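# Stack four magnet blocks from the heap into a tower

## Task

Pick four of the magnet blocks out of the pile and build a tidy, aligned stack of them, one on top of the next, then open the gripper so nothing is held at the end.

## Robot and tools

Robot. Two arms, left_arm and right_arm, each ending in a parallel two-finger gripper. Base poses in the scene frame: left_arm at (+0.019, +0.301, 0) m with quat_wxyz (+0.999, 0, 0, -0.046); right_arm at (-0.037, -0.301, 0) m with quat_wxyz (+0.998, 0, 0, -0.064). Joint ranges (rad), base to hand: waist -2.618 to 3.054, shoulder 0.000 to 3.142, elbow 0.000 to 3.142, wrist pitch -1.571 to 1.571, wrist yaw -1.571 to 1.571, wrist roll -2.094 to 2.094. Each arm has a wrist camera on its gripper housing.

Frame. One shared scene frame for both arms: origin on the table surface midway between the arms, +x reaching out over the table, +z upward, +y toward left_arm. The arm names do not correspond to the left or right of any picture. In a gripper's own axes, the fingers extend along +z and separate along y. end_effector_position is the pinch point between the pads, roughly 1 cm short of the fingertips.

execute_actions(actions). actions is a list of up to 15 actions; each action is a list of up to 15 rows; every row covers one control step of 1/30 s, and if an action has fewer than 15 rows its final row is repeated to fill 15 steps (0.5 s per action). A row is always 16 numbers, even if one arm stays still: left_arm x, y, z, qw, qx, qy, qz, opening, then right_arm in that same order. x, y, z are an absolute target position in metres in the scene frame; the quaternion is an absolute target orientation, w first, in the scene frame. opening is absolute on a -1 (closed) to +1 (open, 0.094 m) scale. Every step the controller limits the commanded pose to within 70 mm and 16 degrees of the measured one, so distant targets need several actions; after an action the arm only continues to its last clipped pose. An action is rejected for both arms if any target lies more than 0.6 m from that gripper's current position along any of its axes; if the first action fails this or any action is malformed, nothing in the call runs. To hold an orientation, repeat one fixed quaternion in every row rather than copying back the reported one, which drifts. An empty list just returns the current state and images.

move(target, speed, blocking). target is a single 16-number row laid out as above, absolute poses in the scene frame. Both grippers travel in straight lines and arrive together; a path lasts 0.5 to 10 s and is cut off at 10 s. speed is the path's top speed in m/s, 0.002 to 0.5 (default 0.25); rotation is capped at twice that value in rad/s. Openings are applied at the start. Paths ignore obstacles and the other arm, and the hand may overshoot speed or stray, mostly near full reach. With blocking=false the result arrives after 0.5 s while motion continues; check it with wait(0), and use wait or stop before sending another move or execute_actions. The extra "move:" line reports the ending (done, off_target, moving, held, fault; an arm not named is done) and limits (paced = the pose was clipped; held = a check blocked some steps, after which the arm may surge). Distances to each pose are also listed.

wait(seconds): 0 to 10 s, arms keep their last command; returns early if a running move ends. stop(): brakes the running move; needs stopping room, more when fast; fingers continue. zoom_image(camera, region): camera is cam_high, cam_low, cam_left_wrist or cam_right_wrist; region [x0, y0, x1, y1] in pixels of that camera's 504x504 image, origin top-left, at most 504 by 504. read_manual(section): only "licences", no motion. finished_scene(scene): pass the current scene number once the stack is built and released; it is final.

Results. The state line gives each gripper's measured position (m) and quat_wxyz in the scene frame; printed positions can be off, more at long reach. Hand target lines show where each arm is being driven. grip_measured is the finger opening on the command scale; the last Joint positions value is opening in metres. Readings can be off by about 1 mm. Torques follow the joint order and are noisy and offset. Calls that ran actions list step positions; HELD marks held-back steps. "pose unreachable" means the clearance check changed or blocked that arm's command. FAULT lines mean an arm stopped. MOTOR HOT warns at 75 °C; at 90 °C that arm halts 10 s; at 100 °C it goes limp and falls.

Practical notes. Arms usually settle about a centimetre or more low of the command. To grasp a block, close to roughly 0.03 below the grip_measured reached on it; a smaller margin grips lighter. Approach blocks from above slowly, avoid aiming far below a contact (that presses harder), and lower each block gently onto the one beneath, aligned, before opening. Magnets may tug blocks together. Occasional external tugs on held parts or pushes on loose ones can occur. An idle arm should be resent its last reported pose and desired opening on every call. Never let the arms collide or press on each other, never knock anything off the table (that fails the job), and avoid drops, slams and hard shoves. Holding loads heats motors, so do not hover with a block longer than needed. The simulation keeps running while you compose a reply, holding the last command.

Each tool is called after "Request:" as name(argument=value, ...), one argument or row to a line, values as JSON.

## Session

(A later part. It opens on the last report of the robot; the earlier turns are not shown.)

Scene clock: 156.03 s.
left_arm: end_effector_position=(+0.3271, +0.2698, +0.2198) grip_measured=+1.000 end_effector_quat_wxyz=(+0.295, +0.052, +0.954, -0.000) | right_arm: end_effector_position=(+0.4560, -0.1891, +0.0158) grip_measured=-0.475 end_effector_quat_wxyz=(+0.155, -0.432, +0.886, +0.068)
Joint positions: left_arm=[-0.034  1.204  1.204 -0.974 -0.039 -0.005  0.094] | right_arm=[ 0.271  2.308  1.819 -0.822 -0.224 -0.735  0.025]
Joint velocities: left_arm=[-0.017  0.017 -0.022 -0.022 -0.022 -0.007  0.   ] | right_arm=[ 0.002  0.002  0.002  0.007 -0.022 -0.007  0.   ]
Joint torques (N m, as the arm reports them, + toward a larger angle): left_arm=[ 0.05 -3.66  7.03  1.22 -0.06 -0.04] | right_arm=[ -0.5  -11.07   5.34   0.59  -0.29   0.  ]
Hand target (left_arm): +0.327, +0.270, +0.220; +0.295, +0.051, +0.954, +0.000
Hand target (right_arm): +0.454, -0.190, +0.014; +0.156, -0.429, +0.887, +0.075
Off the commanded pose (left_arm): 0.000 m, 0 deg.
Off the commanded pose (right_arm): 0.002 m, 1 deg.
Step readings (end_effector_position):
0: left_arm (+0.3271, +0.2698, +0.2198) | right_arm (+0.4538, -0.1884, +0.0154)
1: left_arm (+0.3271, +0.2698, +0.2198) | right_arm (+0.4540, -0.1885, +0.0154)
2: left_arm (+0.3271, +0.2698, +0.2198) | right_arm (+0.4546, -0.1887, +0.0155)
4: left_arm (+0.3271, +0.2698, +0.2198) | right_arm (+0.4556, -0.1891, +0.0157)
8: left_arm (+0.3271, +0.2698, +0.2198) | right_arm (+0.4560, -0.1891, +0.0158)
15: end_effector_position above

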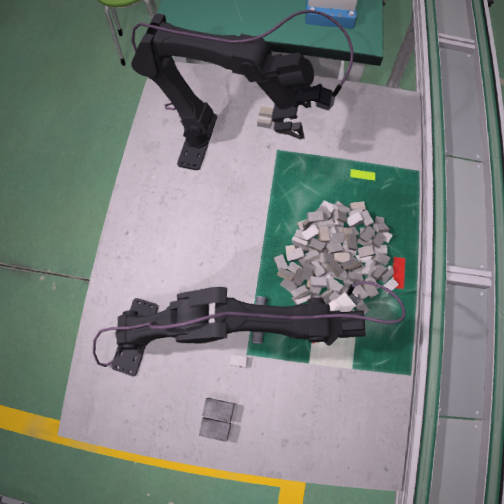

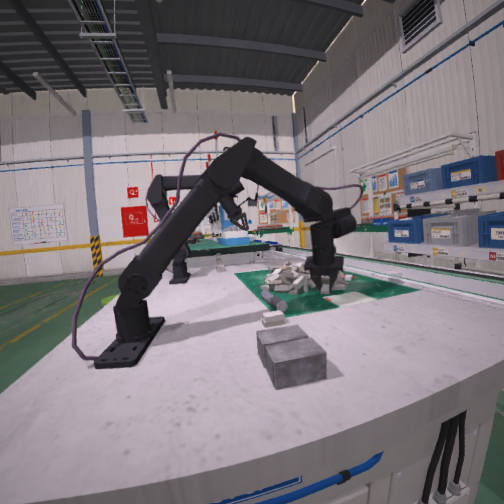

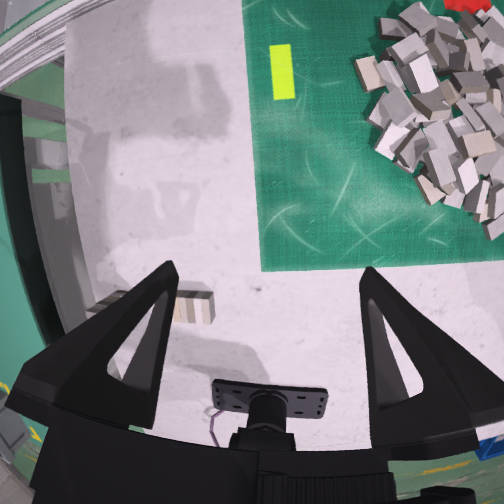

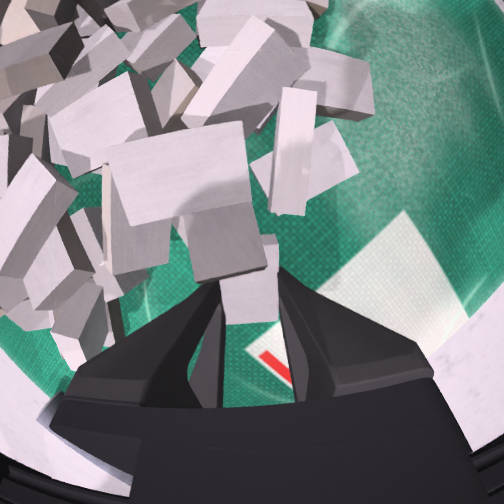

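Request:
move(
  target=[0.327, 0.270, 0.22, 0.295, 0.051, 0.954, 0.0, 1.0, 0.4350, -0.2160, 0.019, 0.1563, -0.4284, 0.8867, 0.0755, -0.51],
  speed=0.03,
)

Request:
zoom_image(
  camera="cam_right_wrist",
  region=[150, 150, 350, 350],
)

Scene clock: 157.97 s.
left_arm: end_effector_position=(+0.3271, +0.2698, +0.2198) grip_measured=+1.000 end_effector_quat_wxyz=(+0.295, +0.052, +0.954, -0.000) | right_arm: end_effector_position=(+0.4402, -0.2062, +0.0143) grip_measured=-0.475 end_effector_quat_wxyz=(+0.161, -0.434, +0.883, +0.078)
Joint positions: left_arm=[-0.034  1.204  1.204 -0.974 -0.039 -0.005  0.094] | right_arm=[ 0.229  2.239  1.69  -0.768 -0.256 -0.779  0.025]
Joint velocities: left_arm=[ 0.002 -0.002 -0.027  0.022 -0.037 -0.037  0.   ] | right_arm=[-0.002 -0.007 -0.007  0.037  0.007  0.022  0.   ]
Joint torques (N m, as the arm reports them, + toward a larger angle): left_arm=[ 0.04 -3.62  7.03  1.22 -0.04 -0.05] | right_arm=[ -1.44 -12.08   4.72   0.37  -0.06  -0.06]
Hand target (left_arm): +0.327, +0.270, +0.220; +0.295, +0.051, +0.954, +0.000
Hand target (right_arm): +0.435, -0.216, +0.019; +0.156, -0.428, +0.887, +0.076
Off the commanded pose (left_arm): 0.000 m, 0 deg.
Off the commanded pose (right_arm): 0.012 m, 1 deg.
move: off_target (right_arm)

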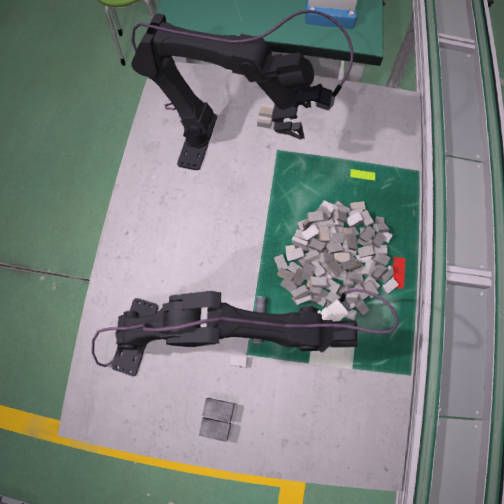

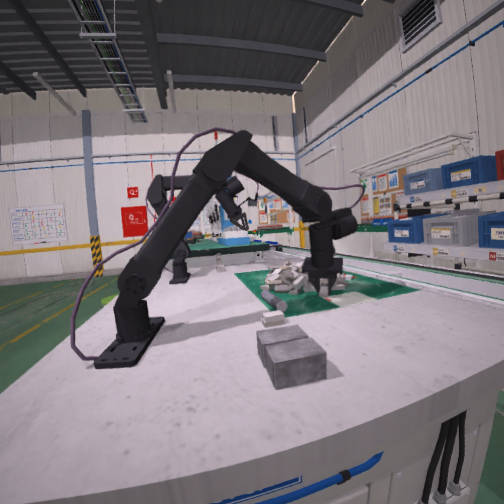

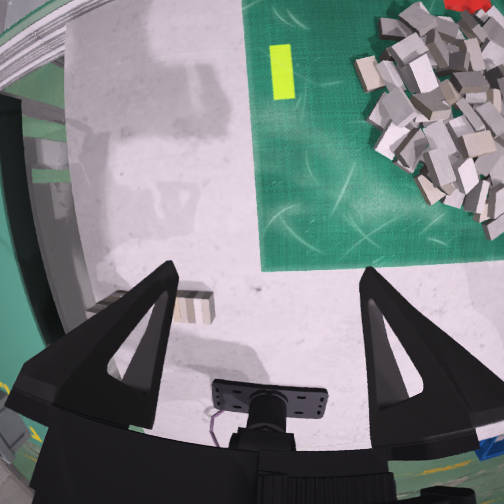

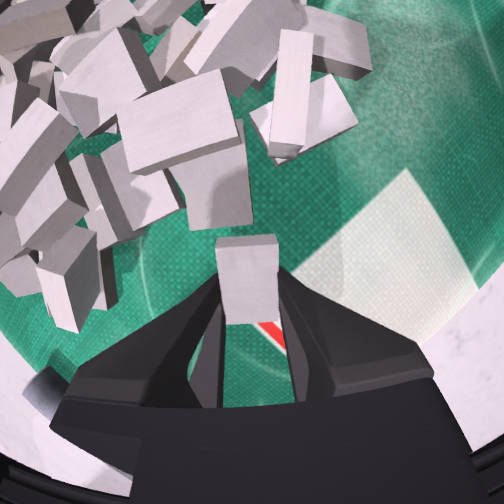

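Region (150, 150, 350, 350) of cam_right_wrist's 504x504 image, scaled by 2.520, with more detail than that image has.

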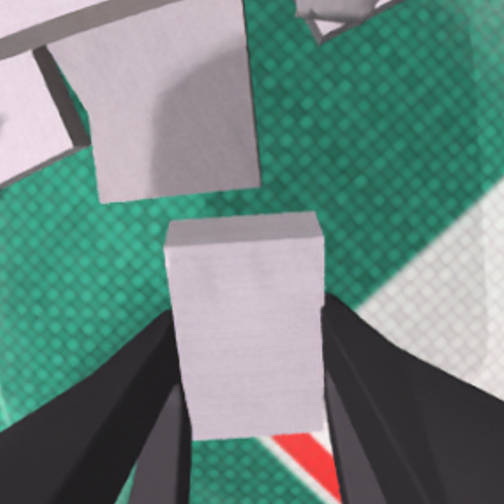

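Request:
move(
  target=[0.327, 0.270, 0.22, 0.295, 0.051, 0.954, 0.0, 1.0, 0.425, -0.215, 0.09, 0.1563, -0.4284, 0.8867, 0.0755, -0.51],
  speed=0.1,
)

Request:
move(
  target=[0.327, 0.270, 0.22, 0.295, 0.051, 0.954, 0.0, 1.0, 0.243, -0.33, 0.10, 0.1736, 0.0, 0.9848, 0.0, -0.51],
  speed=0.15,
)

Scene clock: 160.93 s.
left_arm: end_effector_position=(+0.3271, +0.2698, +0.2198) grip_measured=+1.000 end_effector_quat_wxyz=(+0.295, +0.052, +0.954, -0.000) | right_arm: end_effector_position=(+0.4165, -0.2105, +0.0651) grip_measured=-0.475 end_effector_quat_wxyz=(+0.128, -0.432, +0.889, +0.084)
Joint positions: left_arm=[-0.034  1.204  1.204 -0.974 -0.039 -0.005  0.094] | right_arm=[ 0.229  2.155  1.777 -1.005 -0.245 -0.78   0.025]
Joint velocities: left_arm=[-0.007  0.002  0.007  0.007  0.007 -0.007  0.   ] | right_arm=[-0.002 -0.017 -0.002 -0.007  0.007 -0.037 -0.   ]
Joint torques (N m, as the arm reports them, + toward a larger angle): left_arm=[ 0.01 -3.64  7.03  1.23 -0.05 -0.05] | right_arm=[ -1.11 -12.38   8.97   0.38  -0.19  -0.02]
Hand target (left_arm): +0.327, +0.270, +0.220; +0.295, +0.051, +0.954, +0.000
Hand target (right_arm): +0.425, -0.215, +0.090; +0.156, -0.429, +0.887, +0.075
Off the commanded pose (left_arm): 0.000 m, 0 deg.
Off the commanded pose (right_arm): 0.027 m, 3 deg.
move: off_target (right_arm)

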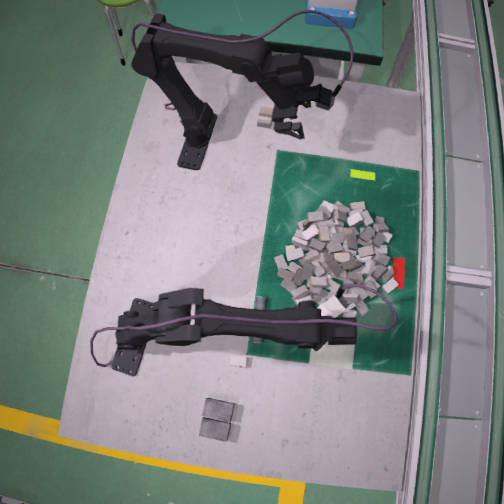

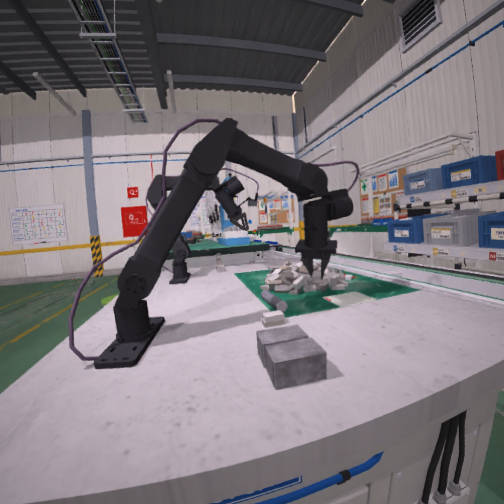

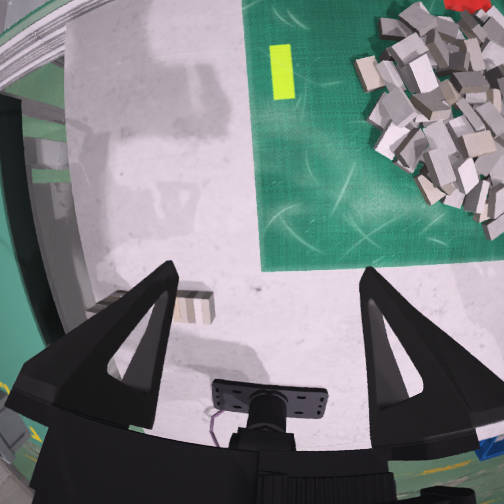

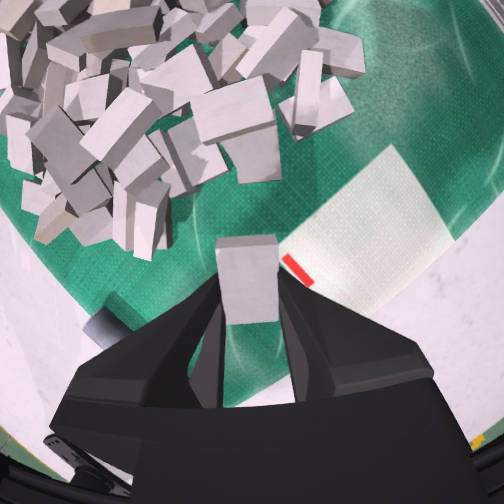

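Scene clock: 164.37 s.
left_arm: end_effector_position=(+0.3271, +0.2698, +0.2198) grip_measured=+1.000 end_effector_quat_wxyz=(+0.295, +0.052, +0.954, -0.000) | right_arm: end_effector_position=(+0.2420, -0.3231, +0.0933) grip_measured=-0.477 end_effector_quat_wxyz=(+0.157, -0.010, +0.988, +0.003)
Joint positions: left_arm=[-0.034  1.204  1.204 -0.974 -0.039 -0.005  0.094] | right_arm=[ 0.019  1.325  0.905 -0.838 -0.043 -0.123  0.025]
Joint velocities: left_arm=[-0.002  0.002  0.012  0.095  0.081  0.037  0.   ] | right_arm=[-0.007 -0.012  0.012 -0.007  0.037  0.022 -0.002]
Joint torques (N m, as the arm reports them, + toward a larger angle): left_arm=[ 0.07 -3.62  7.09  1.23 -0.05 -0.04] | right_arm=[-1.11 -6.2   6.31  0.61  0.05  0.04]
Hand target (left_arm): +0.327, +0.270, +0.220; +0.295, +0.051, +0.954, +0.000
Hand target (right_arm): +0.241, -0.328, +0.101; +0.171, +0.001, +0.985, -0.002
Off the commanded pose (left_arm): 0.000 m, 0 deg.
Off the commanded pose (right_arm): 0.010 m, 2 deg.
move: done

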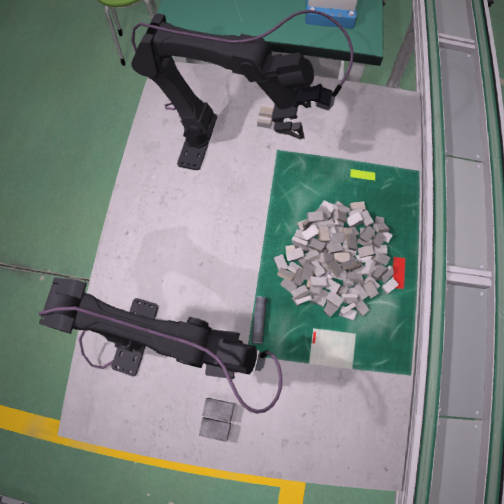

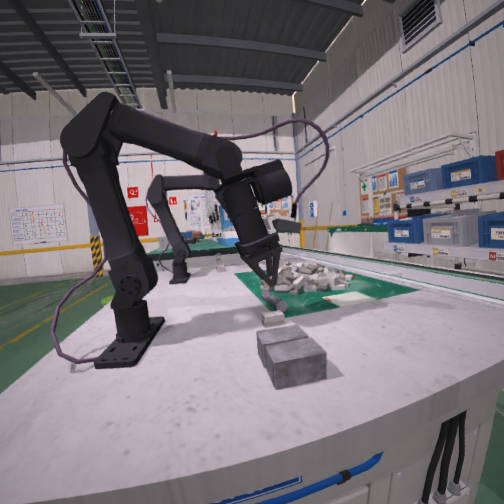

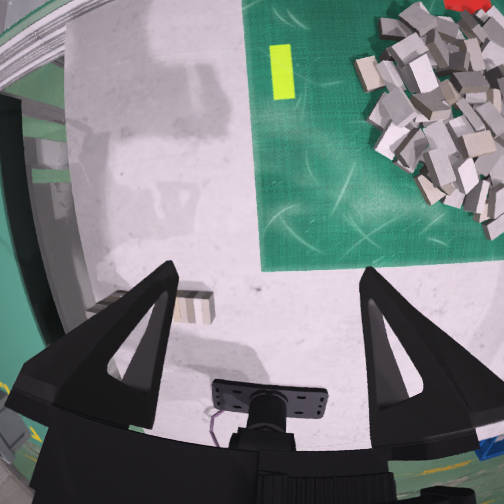

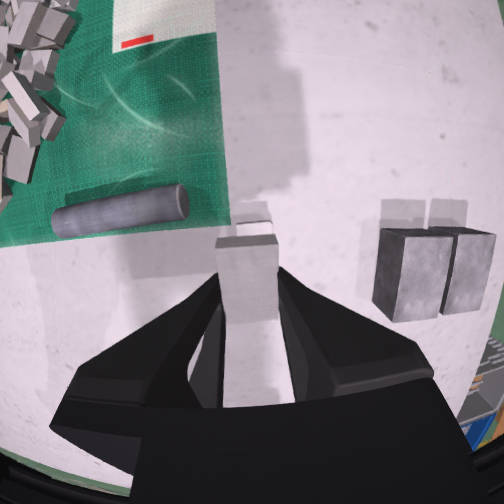

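Request:
move(
  target=[0.327, 0.270, 0.22, 0.295, 0.051, 0.954, 0.0, 1.0, 0.243, -0.334, 0.045, 0.1736, 0.0, 0.9848, 0.0, -0.51],
  speed=0.05,
)

Request:
zoom_image(
  camera="cam_low",
  region=[210, 250, 330, 340],
)

Request:
zoom_image(
  camera="cam_right_wrist",
  region=[170, 170, 330, 370],
)

Scene clock: 166.53 s.
left_arm: end_effector_position=(+0.3271, +0.2698, +0.2198) grip_measured=+1.000 end_effector_quat_wxyz=(+0.295, +0.052, +0.954, -0.000) | right_arm: end_effector_position=(+0.2389, -0.3311, +0.0468) grip_measured=-0.477 end_effector_quat_wxyz=(+0.168, -0.003, +0.986, -0.002)
Joint positions: left_arm=[-0.034  1.204  1.204 -0.974 -0.039 -0.005  0.094] | right_arm=[-0.011  1.352  0.725 -0.61  -0.043 -0.138  0.025]
Joint velocities: left_arm=[-0.002 -0.002 -0.007  0.037  0.037 -0.037  0.   ] | right_arm=[-0.002 -0.007  0.007 -0.066 -0.022  0.037 -0.001]
Joint torques (N m, as the arm reports them, + toward a larger angle): left_arm=[ 0.04 -3.64  7.05  1.22 -0.04 -0.05] | right_arm=[-1.18 -3.2   6.22  0.84 -0.08 -0.05]
Hand target (left_arm): +0.327, +0.270, +0.220; +0.295, +0.051, +0.954, +0.000
Hand target (right_arm): +0.242, -0.334, +0.045; +0.173, +0.000, +0.985, -0.000
Off the commanded pose (left_arm): 0.000 m, 0 deg.
Off the commanded pose (right_arm): 0.005 m, 1 deg.
move: done

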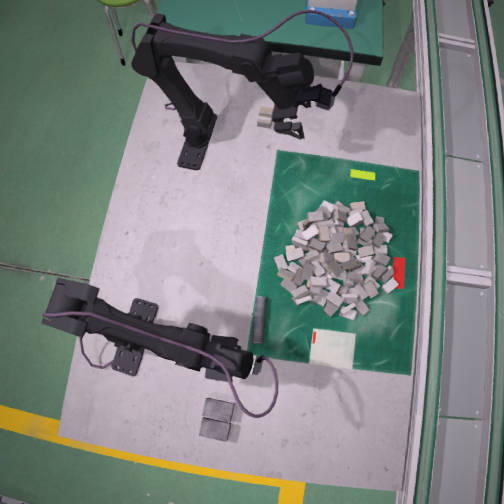

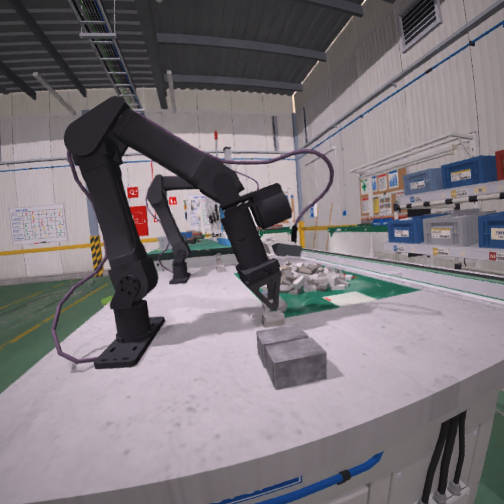

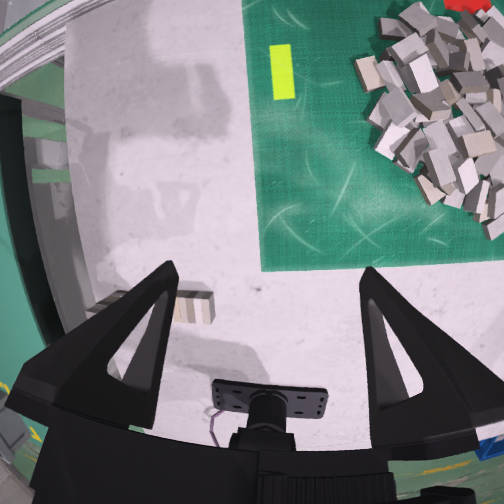

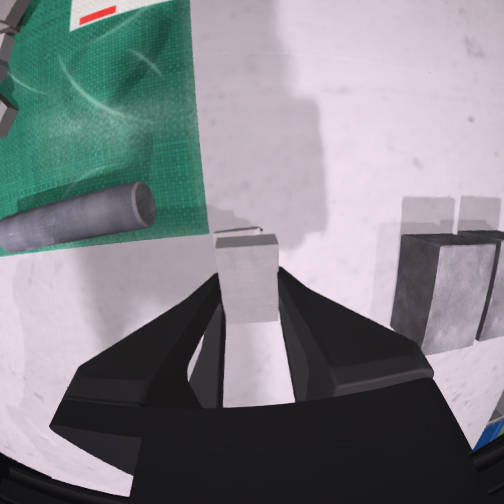

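Region (210, 250, 330, 340) of cam_low's 504x504 image, scaled by 4.200, with more detail than that image has; it fills the top 378 rows of this view, and the rest is white.

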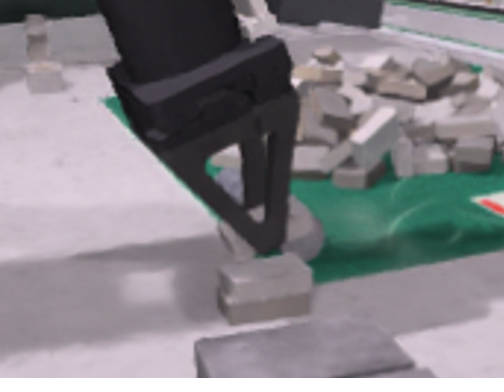

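Region (170, 170, 330, 370) of cam_right_wrist's 504x504 image, scaled by 2.520, with more detail than that image has; it fills the left 403 columns of this view, and the rest is white.

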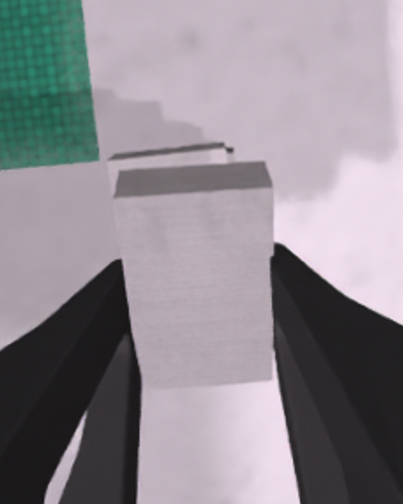

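Request:
move(
  target=[0.327, 0.270, 0.22, 0.295, 0.051, 0.954, 0.0, 1.0, 0.244, -0.323, 0.044, 0.1736, 0.0, 0.9848, 0.0, -0.51],
  speed=0.03,
)

Request:
zoom_image(
  camera="cam_low",
  region=[210, 250, 330, 340],
)

Request:
zoom_image(
  camera="cam_right_wrist",
  region=[170, 170, 330, 370],
)

Scene clock: 168.03 s.
left_arm: end_effector_position=(+0.3271, +0.2698, +0.2198) grip_measured=+1.000 end_effector_quat_wxyz=(+0.295, +0.052, +0.954, -0.000) | right_arm: end_effector_position=(+0.2414, -0.3255, +0.0474) grip_measured=-0.477 end_effector_quat_wxyz=(+0.172, +0.002, +0.985, +0.001)
Joint positions: left_arm=[-0.034  1.204  1.204 -0.974 -0.039 -0.005  0.094] | right_arm=[ 0.011  1.352  0.725 -0.601 -0.041 -0.107  0.025]
Joint velocities: left_arm=[ 0.002 -0.032 -0.002 -0.022 -0.022 -0.007  0.   ] | right_arm=[-0.002 -0.002 -0.007  0.037 -0.022 -0.037  0.001]
Joint torques (N m, as the arm reports them, + toward a larger angle): left_arm=[ 0.05 -3.63  7.07  1.23 -0.06 -0.06] | right_arm=[ 1.09 -3.01  5.93  0.85  0.05  0.04]
Hand target (left_arm): +0.327, +0.270, +0.220; +0.295, +0.051, +0.954, +0.000
Hand target (right_arm): +0.244, -0.323, +0.044; +0.174, -0.000, +0.985, +0.000
Off the commanded pose (left_arm): 0.000 m, 0 deg.
Off the commanded pose (right_arm): 0.005 m, 0 deg.
move: done

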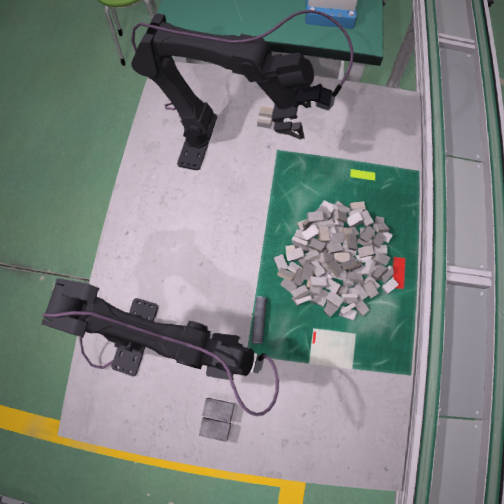

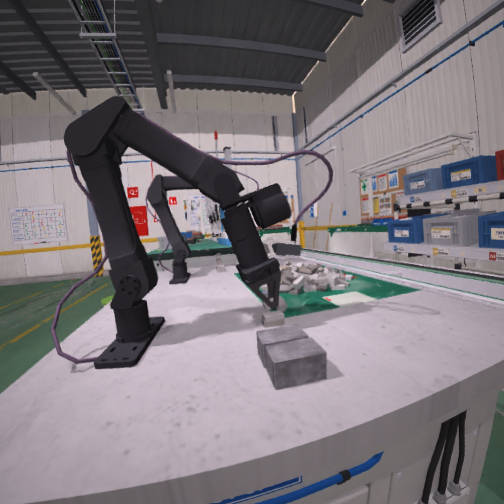

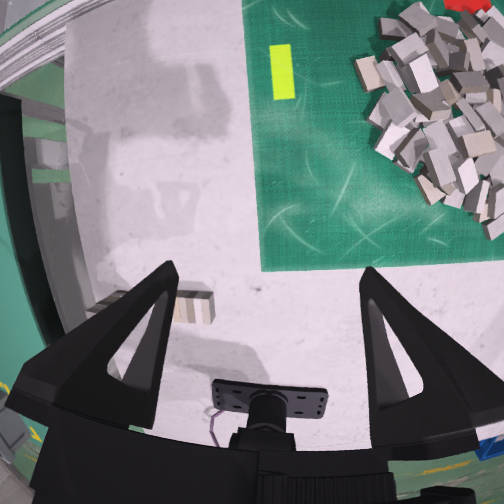

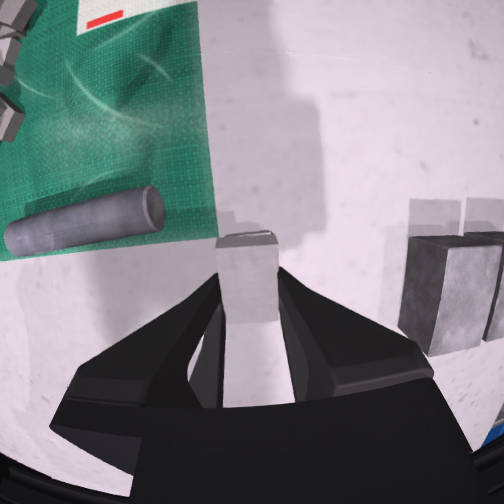

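Region (210, 250, 330, 340) of cam_low's 504x504 image, scaled by 4.200, with more detail than that image has; it fills the top 378 rows of this view, and the rest is white.

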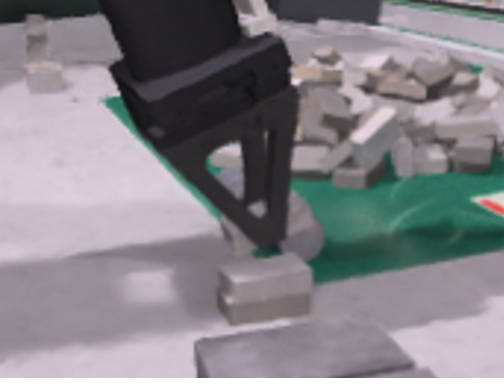

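Region (170, 170, 330, 370) of cam_right_wrist's 504x504 image, scaled by 2.520, with more detail than that image has; it fills the left 403 columns of this view, and the rest is white.

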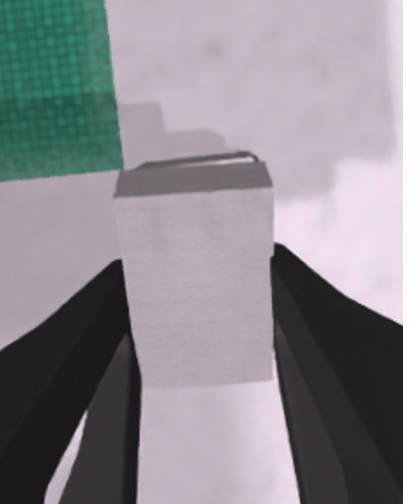

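Request:
move(
  target=[0.327, 0.270, 0.22, 0.295, 0.051, 0.954, 0.0, 1.0, 0.243, -0.325, 0.037, 0.1736, 0.0, 0.9848, 0.0, -0.51],
  speed=0.02,
)

Request:
zoom_image(
  camera="cam_low",
  region=[210, 250, 330, 340],
)

Request:
zoom_image(
  camera="cam_right_wrist",
  region=[170, 170, 330, 370],
)

Scene clock: 169.43 s.
left_arm: end_effector_position=(+0.3271, +0.2698, +0.2198) grip_measured=+1.000 end_effector_quat_wxyz=(+0.295, +0.052, +0.954, -0.000) | right_arm: end_effector_position=(+0.2401, -0.3255, +0.0422) grip_measured=-0.477 end_effector_quat_wxyz=(+0.174, +0.003, +0.985, +0.001)
Joint positions: left_arm=[-0.034  1.204  1.204 -0.974 -0.039 -0.005  0.094] | right_arm=[ 0.011  1.352  0.701 -0.572 -0.041 -0.104  0.025]
Joint velocities: left_arm=[ 0.007  0.007  0.017  0.007 -0.051  0.007  0.   ] | right_arm=[-0.017 -0.007  0.002  0.022  0.022 -0.066  0.   ]
Joint torques (N m, as the arm reports them, + toward a larger angle): left_arm=[ 0.02 -3.64  7.05  1.23 -0.05 -0.06] | right_arm=[ 0.32 -2.4   6.05  0.85  0.01 -0.05]
Hand target (left_arm): +0.327, +0.270, +0.220; +0.295, +0.051, +0.954, +0.000
Hand target (right_arm): +0.243, -0.325, +0.037; +0.174, +0.000, +0.985, -0.000
Off the commanded pose (left_arm): 0.000 m, 0 deg.
Off the commanded pose (right_arm): 0.006 m, 0 deg.
move: done

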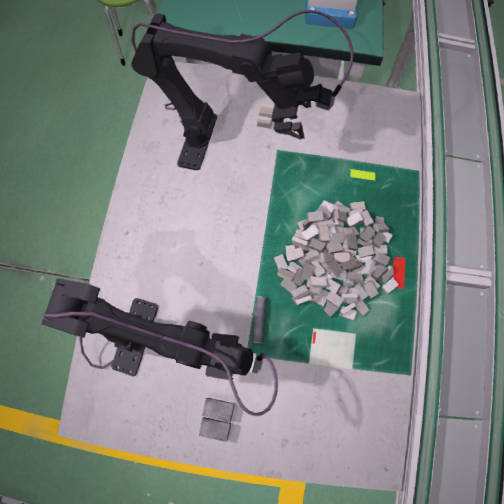

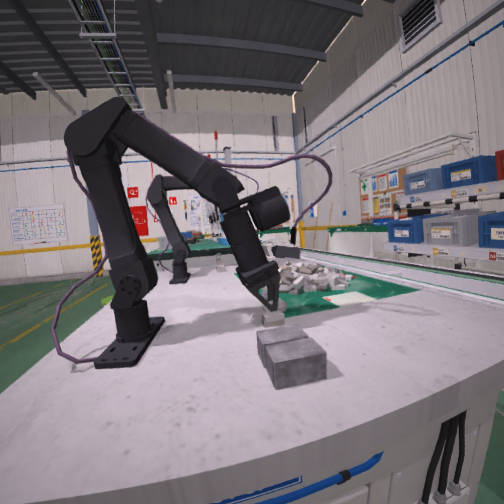

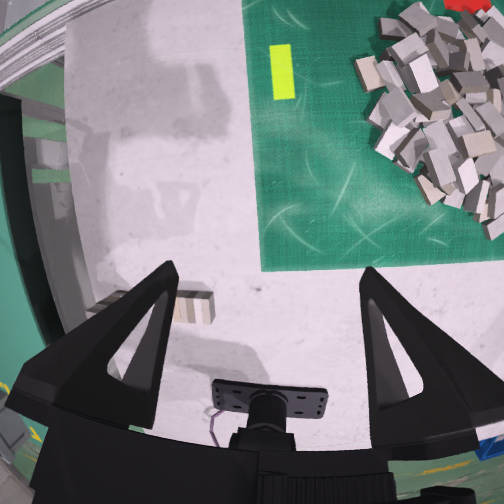

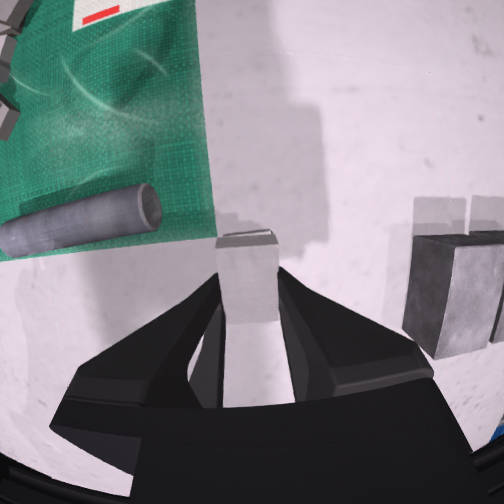

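Region (210, 250, 330, 340) of cam_low's 504x504 image, scaled by 4.200, with more detail than that image has; it fills the top 378 rows of this view, and the rest is white.

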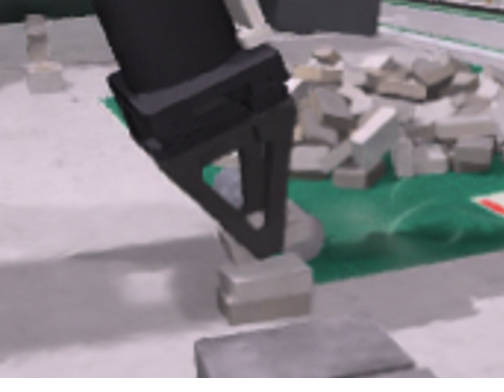

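Region (170, 170, 330, 370) of cam_right_wrist's 504x504 image, scaled by 2.520, with more detail than that image has; it fills the left 403 columns of this view, and the rest is white.

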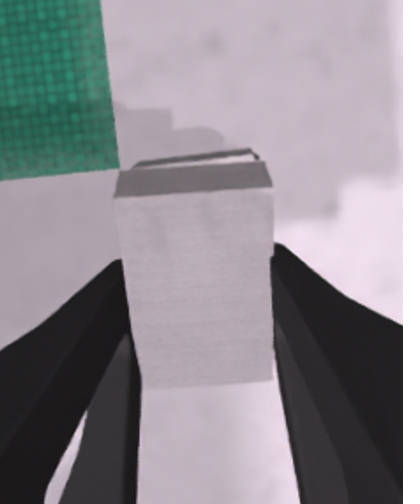

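Request:
move(
  target=[0.327, 0.270, 0.22, 0.295, 0.051, 0.954, 0.0, 1.0, 0.243, -0.325, 0.032, 0.1736, 0.0, 0.9848, 0.0, -0.51],
  speed=0.01,
)

Request:
zoom_image(
  camera="cam_low",
  region=[210, 250, 330, 340],
)

Request:
zoom_image(
  camera="cam_right_wrist",
  region=[170, 170, 330, 370],
)

Scene clock: 171.50 s.
left_arm: end_effector_position=(+0.3271, +0.2698, +0.2198) grip_measured=+1.000 end_effector_quat_wxyz=(+0.295, +0.052, +0.954, -0.000) | right_arm: end_effector_position=(+0.2388, -0.3253, +0.0344) grip_measured=-0.477 end_effector_quat_wxyz=(+0.168, +0.003, +0.986, +0.001)
Joint positions: left_arm=[-0.034  1.204  1.204 -0.974 -0.039 -0.005  0.094] | right_arm=[ 0.011  1.372  0.687 -0.551 -0.041 -0.104  0.025]
Joint velocities: left_arm=[ 0.007 -0.012  0.007  0.007 -0.022 -0.066  0.   ] | right_arm=[-0.017 -0.012 -0.002  0.007  0.007  0.007  0.002]
Joint torques (N m, as the arm reports them, + toward a larger angle): left_arm=[ 0.03 -3.64  7.05  1.22 -0.05 -0.05] | right_arm=[ 0.33 -3.13  5.92  0.87  0.02 -0.06]
Hand target (left_arm): +0.327, +0.270, +0.220; +0.295, +0.051, +0.954, +0.000
Hand target (right_arm): +0.243, -0.325, +0.032; +0.173, +0.000, +0.985, +0.000
Off the commanded pose (left_arm): 0.000 m, 0 deg.
Off the commanded pose (right_arm): 0.005 m, 1 deg.
move: done

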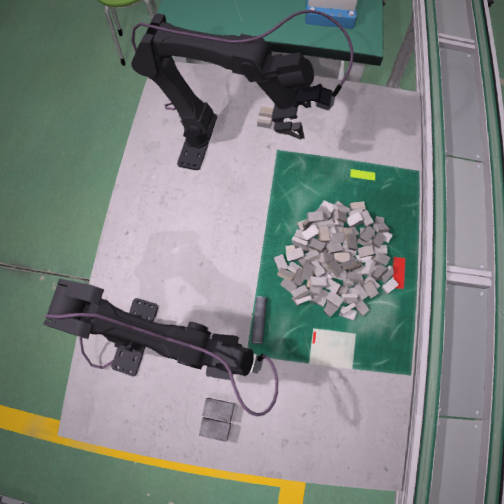

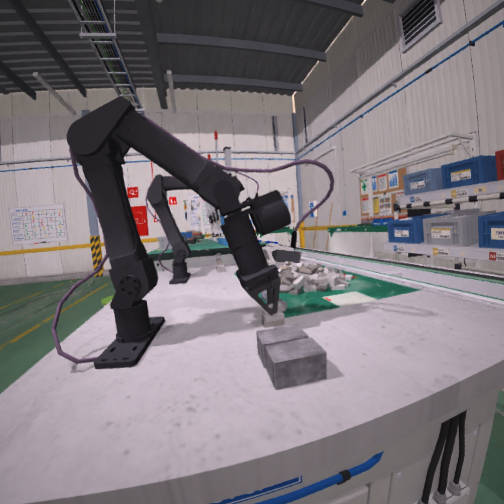

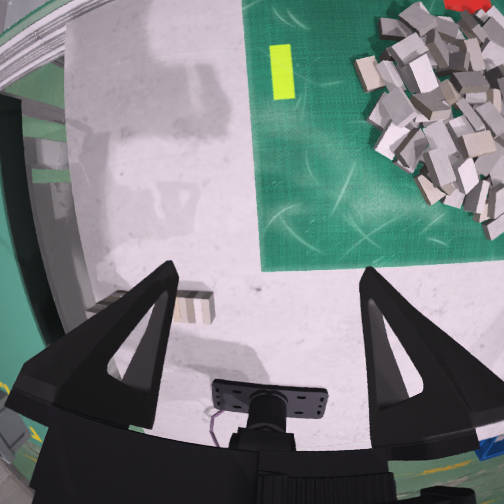

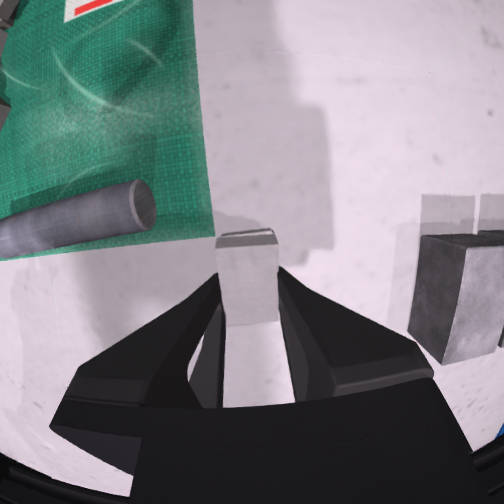

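Region (210, 250, 330, 340) of cam_low's 504x504 image, scaled by 4.200, with more detail than that image has; it fills the top 378 rows of this view, and the rest is white.

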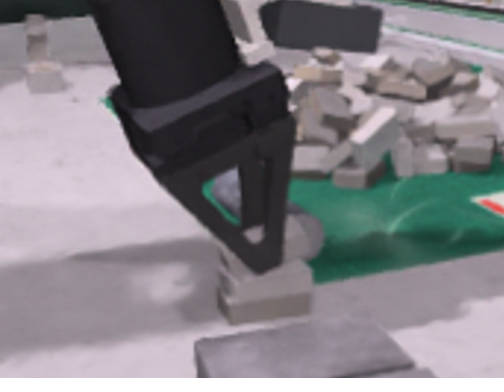

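Region (170, 170, 330, 370) of cam_right_wrist's 504x504 image, scaled by 2.520, with more detail than that image has; it fills the left 403 columns of this view, and the rest is white.

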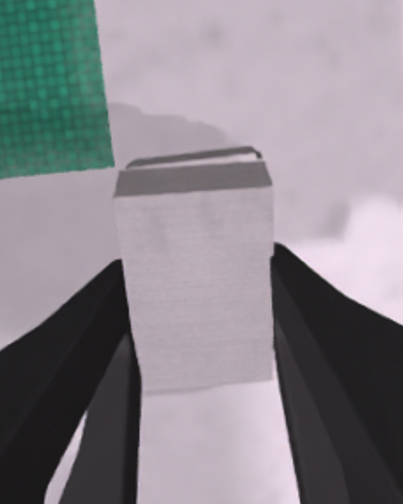

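Request:
execute_actions(
  actions=[
    [[0.327, 0.270, 0.22, 0.295, 0.051, 0.954, 0.0, 1.0, 0.242, -0.325, 0.033, 0.1736, 0.0, 0.9848, 0.0, -0.485],[0.327, 0.270, 0.22, 0.295, 0.051, 0.954, 0.0, 1.0, 0.242, -0.325, 0.033, 0.1736, 0.0, 0.9848, 0.0, -0.485],[0.327, 0.270, 0.22, 0.295, 0.051, 0.954, 0.0, 1.0, 0.242, -0.325, 0.033, 0.1736, 0.0, 0.9848, 0.0, -0.485],[0.327, 0.270, 0.22, 0.295, 0.051, 0.954, 0.0, 1.0, 0.242, -0.325, 0.033, 0.1736, 0.0, 0.9848, 0.0, -0.475],[0.327, 0.270, 0.22, 0.295, 0.051, 0.954, 0.0, 1.0, 0.242, -0.325, 0.033, 0.1736, 0.0, 0.9848, 0.0, -0.475],[0.327, 0.270, 0.22, 0.295, 0.051, 0.954, 0.0, 1.0, 0.242, -0.325, 0.033, 0.1736, 0.0, 0.9848, 0.0, -0.475],[0.327, 0.270, 0.22, 0.295, 0.051, 0.954, 0.0, 1.0, 0.242, -0.325, 0.033, 0.1736, 0.0, 0.9848, 0.0, -0.46],[0.327, 0.270, 0.22, 0.295, 0.051, 0.954, 0.0, 1.0, 0.242, -0.325, 0.033, 0.1736, 0.0, 0.9848, 0.0, -0.46],[0.327, 0.270, 0.22, 0.295, 0.051, 0.954, 0.0, 1.0, 0.242, -0.325, 0.033, 0.1736, 0.0, 0.9848, 0.0, -0.46],[0.327, 0.270, 0.22, 0.295, 0.051, 0.954, 0.0, 1.0, 0.242, -0.325, 0.033, 0.1736, 0.0, 0.9848, 0.0, -0.44],[0.327, 0.270, 0.22, 0.295, 0.051, 0.954, 0.0, 1.0, 0.242, -0.325, 0.033, 0.1736, 0.0, 0.9848, 0.0, -0.44],[0.327, 0.270, 0.22, 0.295, 0.051, 0.954, 0.0, 1.0, 0.242, -0.325, 0.033, 0.1736, 0.0, 0.9848, 0.0, -0.42]],
  ],
)

Request:
zoom_image(
  camera="cam_low",
  region=[210, 250, 330, 340],
)

Request:
zoom_image(
  camera="cam_right_wrist",
  region=[170, 170, 330, 370],
)

Scene clock: 174.00 s.
left_arm: end_effector_position=(+0.3271, +0.2698, +0.2198) grip_measured=+1.000 end_effector_quat_wxyz=(+0.295, +0.052, +0.954, -0.000) | right_arm: end_effector_position=(+0.2404, -0.3255, +0.0351) grip_measured=-0.423 end_effector_quat_wxyz=(+0.171, +0.003, +0.985, +0.001)
Joint positions: left_arm=[-0.034  1.204  1.204 -0.974 -0.039 -0.005  0.094] | right_arm=[ 0.011  1.372  0.688 -0.544 -0.041 -0.104  0.027]
Joint velocities: left_arm=[-0.012  0.002 -0.017  0.007 -0.037 -0.051  0.   ] | right_arm=[-0.002  0.012 -0.012  0.051 -0.066 -0.11   0.001]
Joint torques (N m, as the arm reports them, + toward a larger angle): left_arm=[ 0.03 -3.65  7.09  1.22 -0.05 -0.06] | right_arm=[ 0.31 -3.49  5.91  0.73  0.03 -0.05]
Hand target (left_arm): +0.327, +0.270, +0.220; +0.295, +0.051, +0.954, +0.000
Hand target (right_arm): +0.242, -0.325, +0.033; +0.174, +0.000, +0.985, -0.000
Off the commanded pose (left_arm): 0.000 m, 0 deg.
Off the commanded pose (right_arm): 0.003 m, 0 deg.
Step readings (end_effector_position):
0: left_arm (+0.3271, +0.2698, +0.2198) | right_arm (+0.2389, -0.3253, +0.0345)
1: left_arm (+0.3271, +0.2698, +0.2198) | right_arm (+0.2389, -0.3253, +0.0345)
2: left_arm (+0.3271, +0.2698, +0.2198) | right_arm (+0.2389, -0.3253, +0.0345)
4: left_arm (+0.3271, +0.2698, +0.2198) | right_arm (+0.2389, -0.3253, +0.0345)
8: left_arm (+0.3271, +0.2698, +0.2198) | right_arm (+0.2391, -0.3254, +0.0346)
15: end_effector_position above

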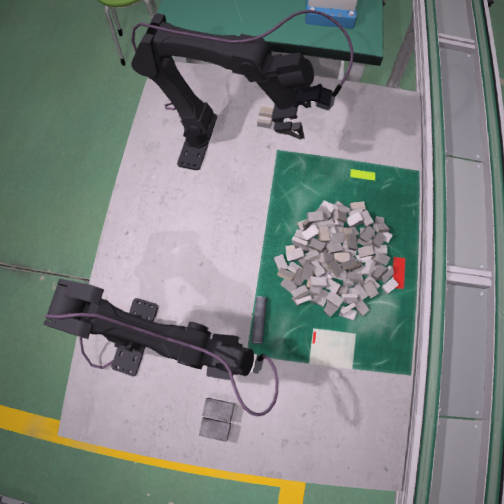

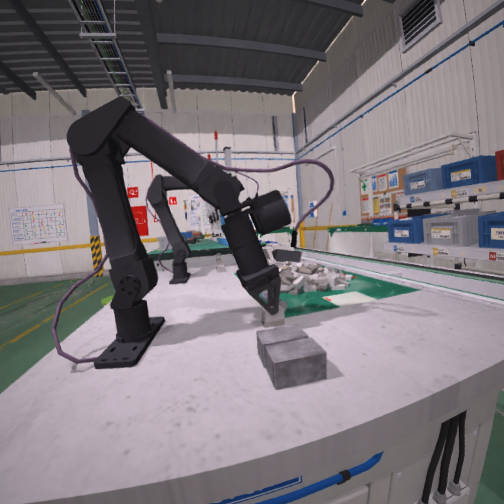

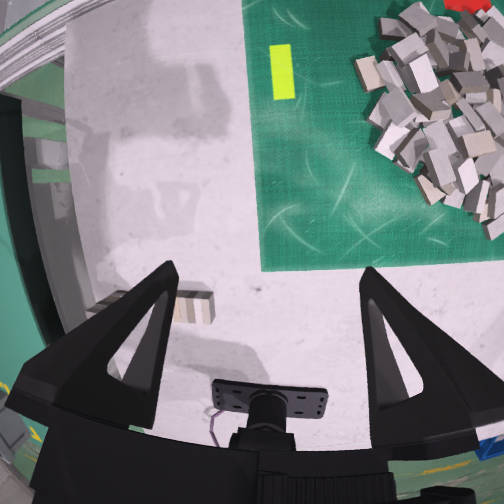

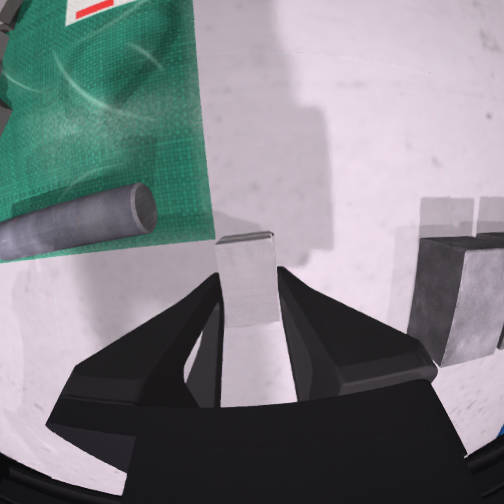

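Region (210, 250, 330, 340) of cam_low's 504x504 image, scaled by 4.200, with more detail than that image has; it fills the top 378 rows of this view, and the rest is white.

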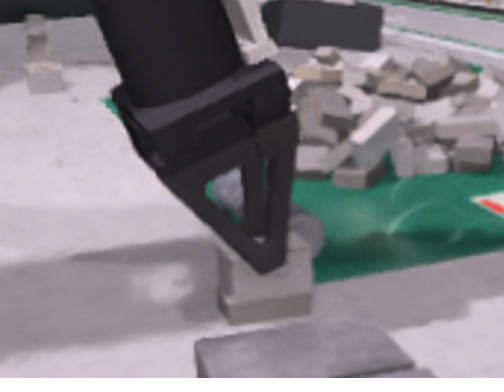

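Region (170, 170, 330, 370) of cam_right_wrist's 504x504 image, scaled by 2.520, with more detail than that image has; it fills the left 403 columns of this view, and the rest is white.

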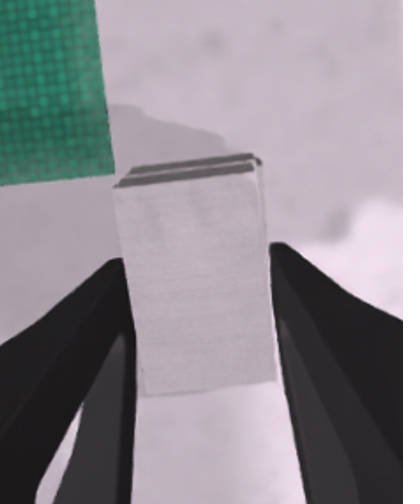

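Request:
execute_actions(
  actions=[],
)

Scene clock: 175.17 s.
left_arm: end_effector_position=(+0.3271, +0.2698, +0.2198) grip_measured=+1.000 end_effector_quat_wxyz=(+0.295, +0.052, +0.954, -0.000) | right_arm: end_effector_position=(+0.2408, -0.3256, +0.0351) grip_measured=-0.422 end_effector_quat_wxyz=(+0.172, +0.003, +0.985, +0.001)
Joint positions: left_arm=[-0.034  1.204  1.204 -0.974 -0.039 -0.005  0.094] | right_arm=[ 0.011  1.372  0.687 -0.542 -0.041 -0.104  0.027]
Joint velocities: left_arm=[-0.027  0.002 -0.012 -0.022 -0.051 -0.007  0.   ] | right_arm=[ 0.007  0.007 -0.002 -0.051 -0.007 -0.022 -0.001]
Joint torques (N m, as the arm reports them, + toward a larger angle): left_arm=[ 0.04 -3.67  7.07  1.22 -0.05 -0.05] | right_arm=[ 0.26 -3.46  5.96  0.76  0.03 -0.05]
Hand target (left_arm): +0.327, +0.270, +0.220; +0.295, +0.051, +0.954, +0.000
Hand target (right_arm): +0.242, -0.325, +0.033; +0.174, +0.000, +0.985, -0.000
Off the commanded pose (left_arm): 0.000 m, 0 deg.
Off the commanded pose (right_arm): 0.003 m, 0 deg.

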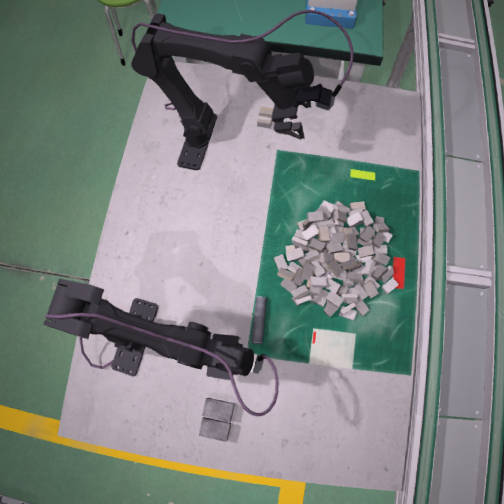

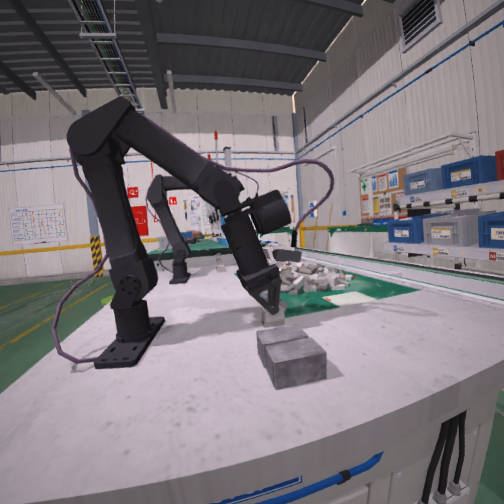

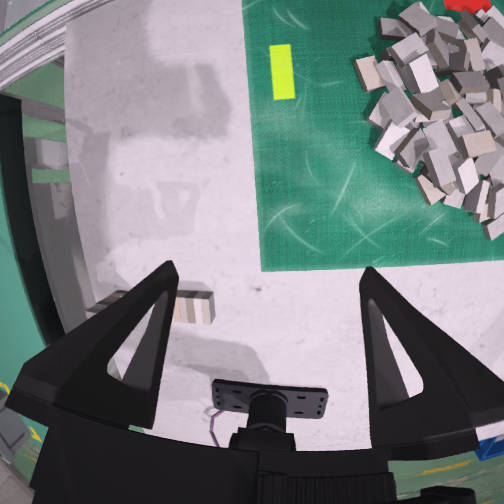

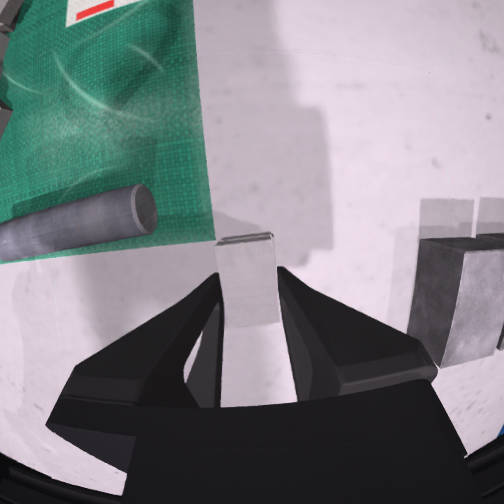

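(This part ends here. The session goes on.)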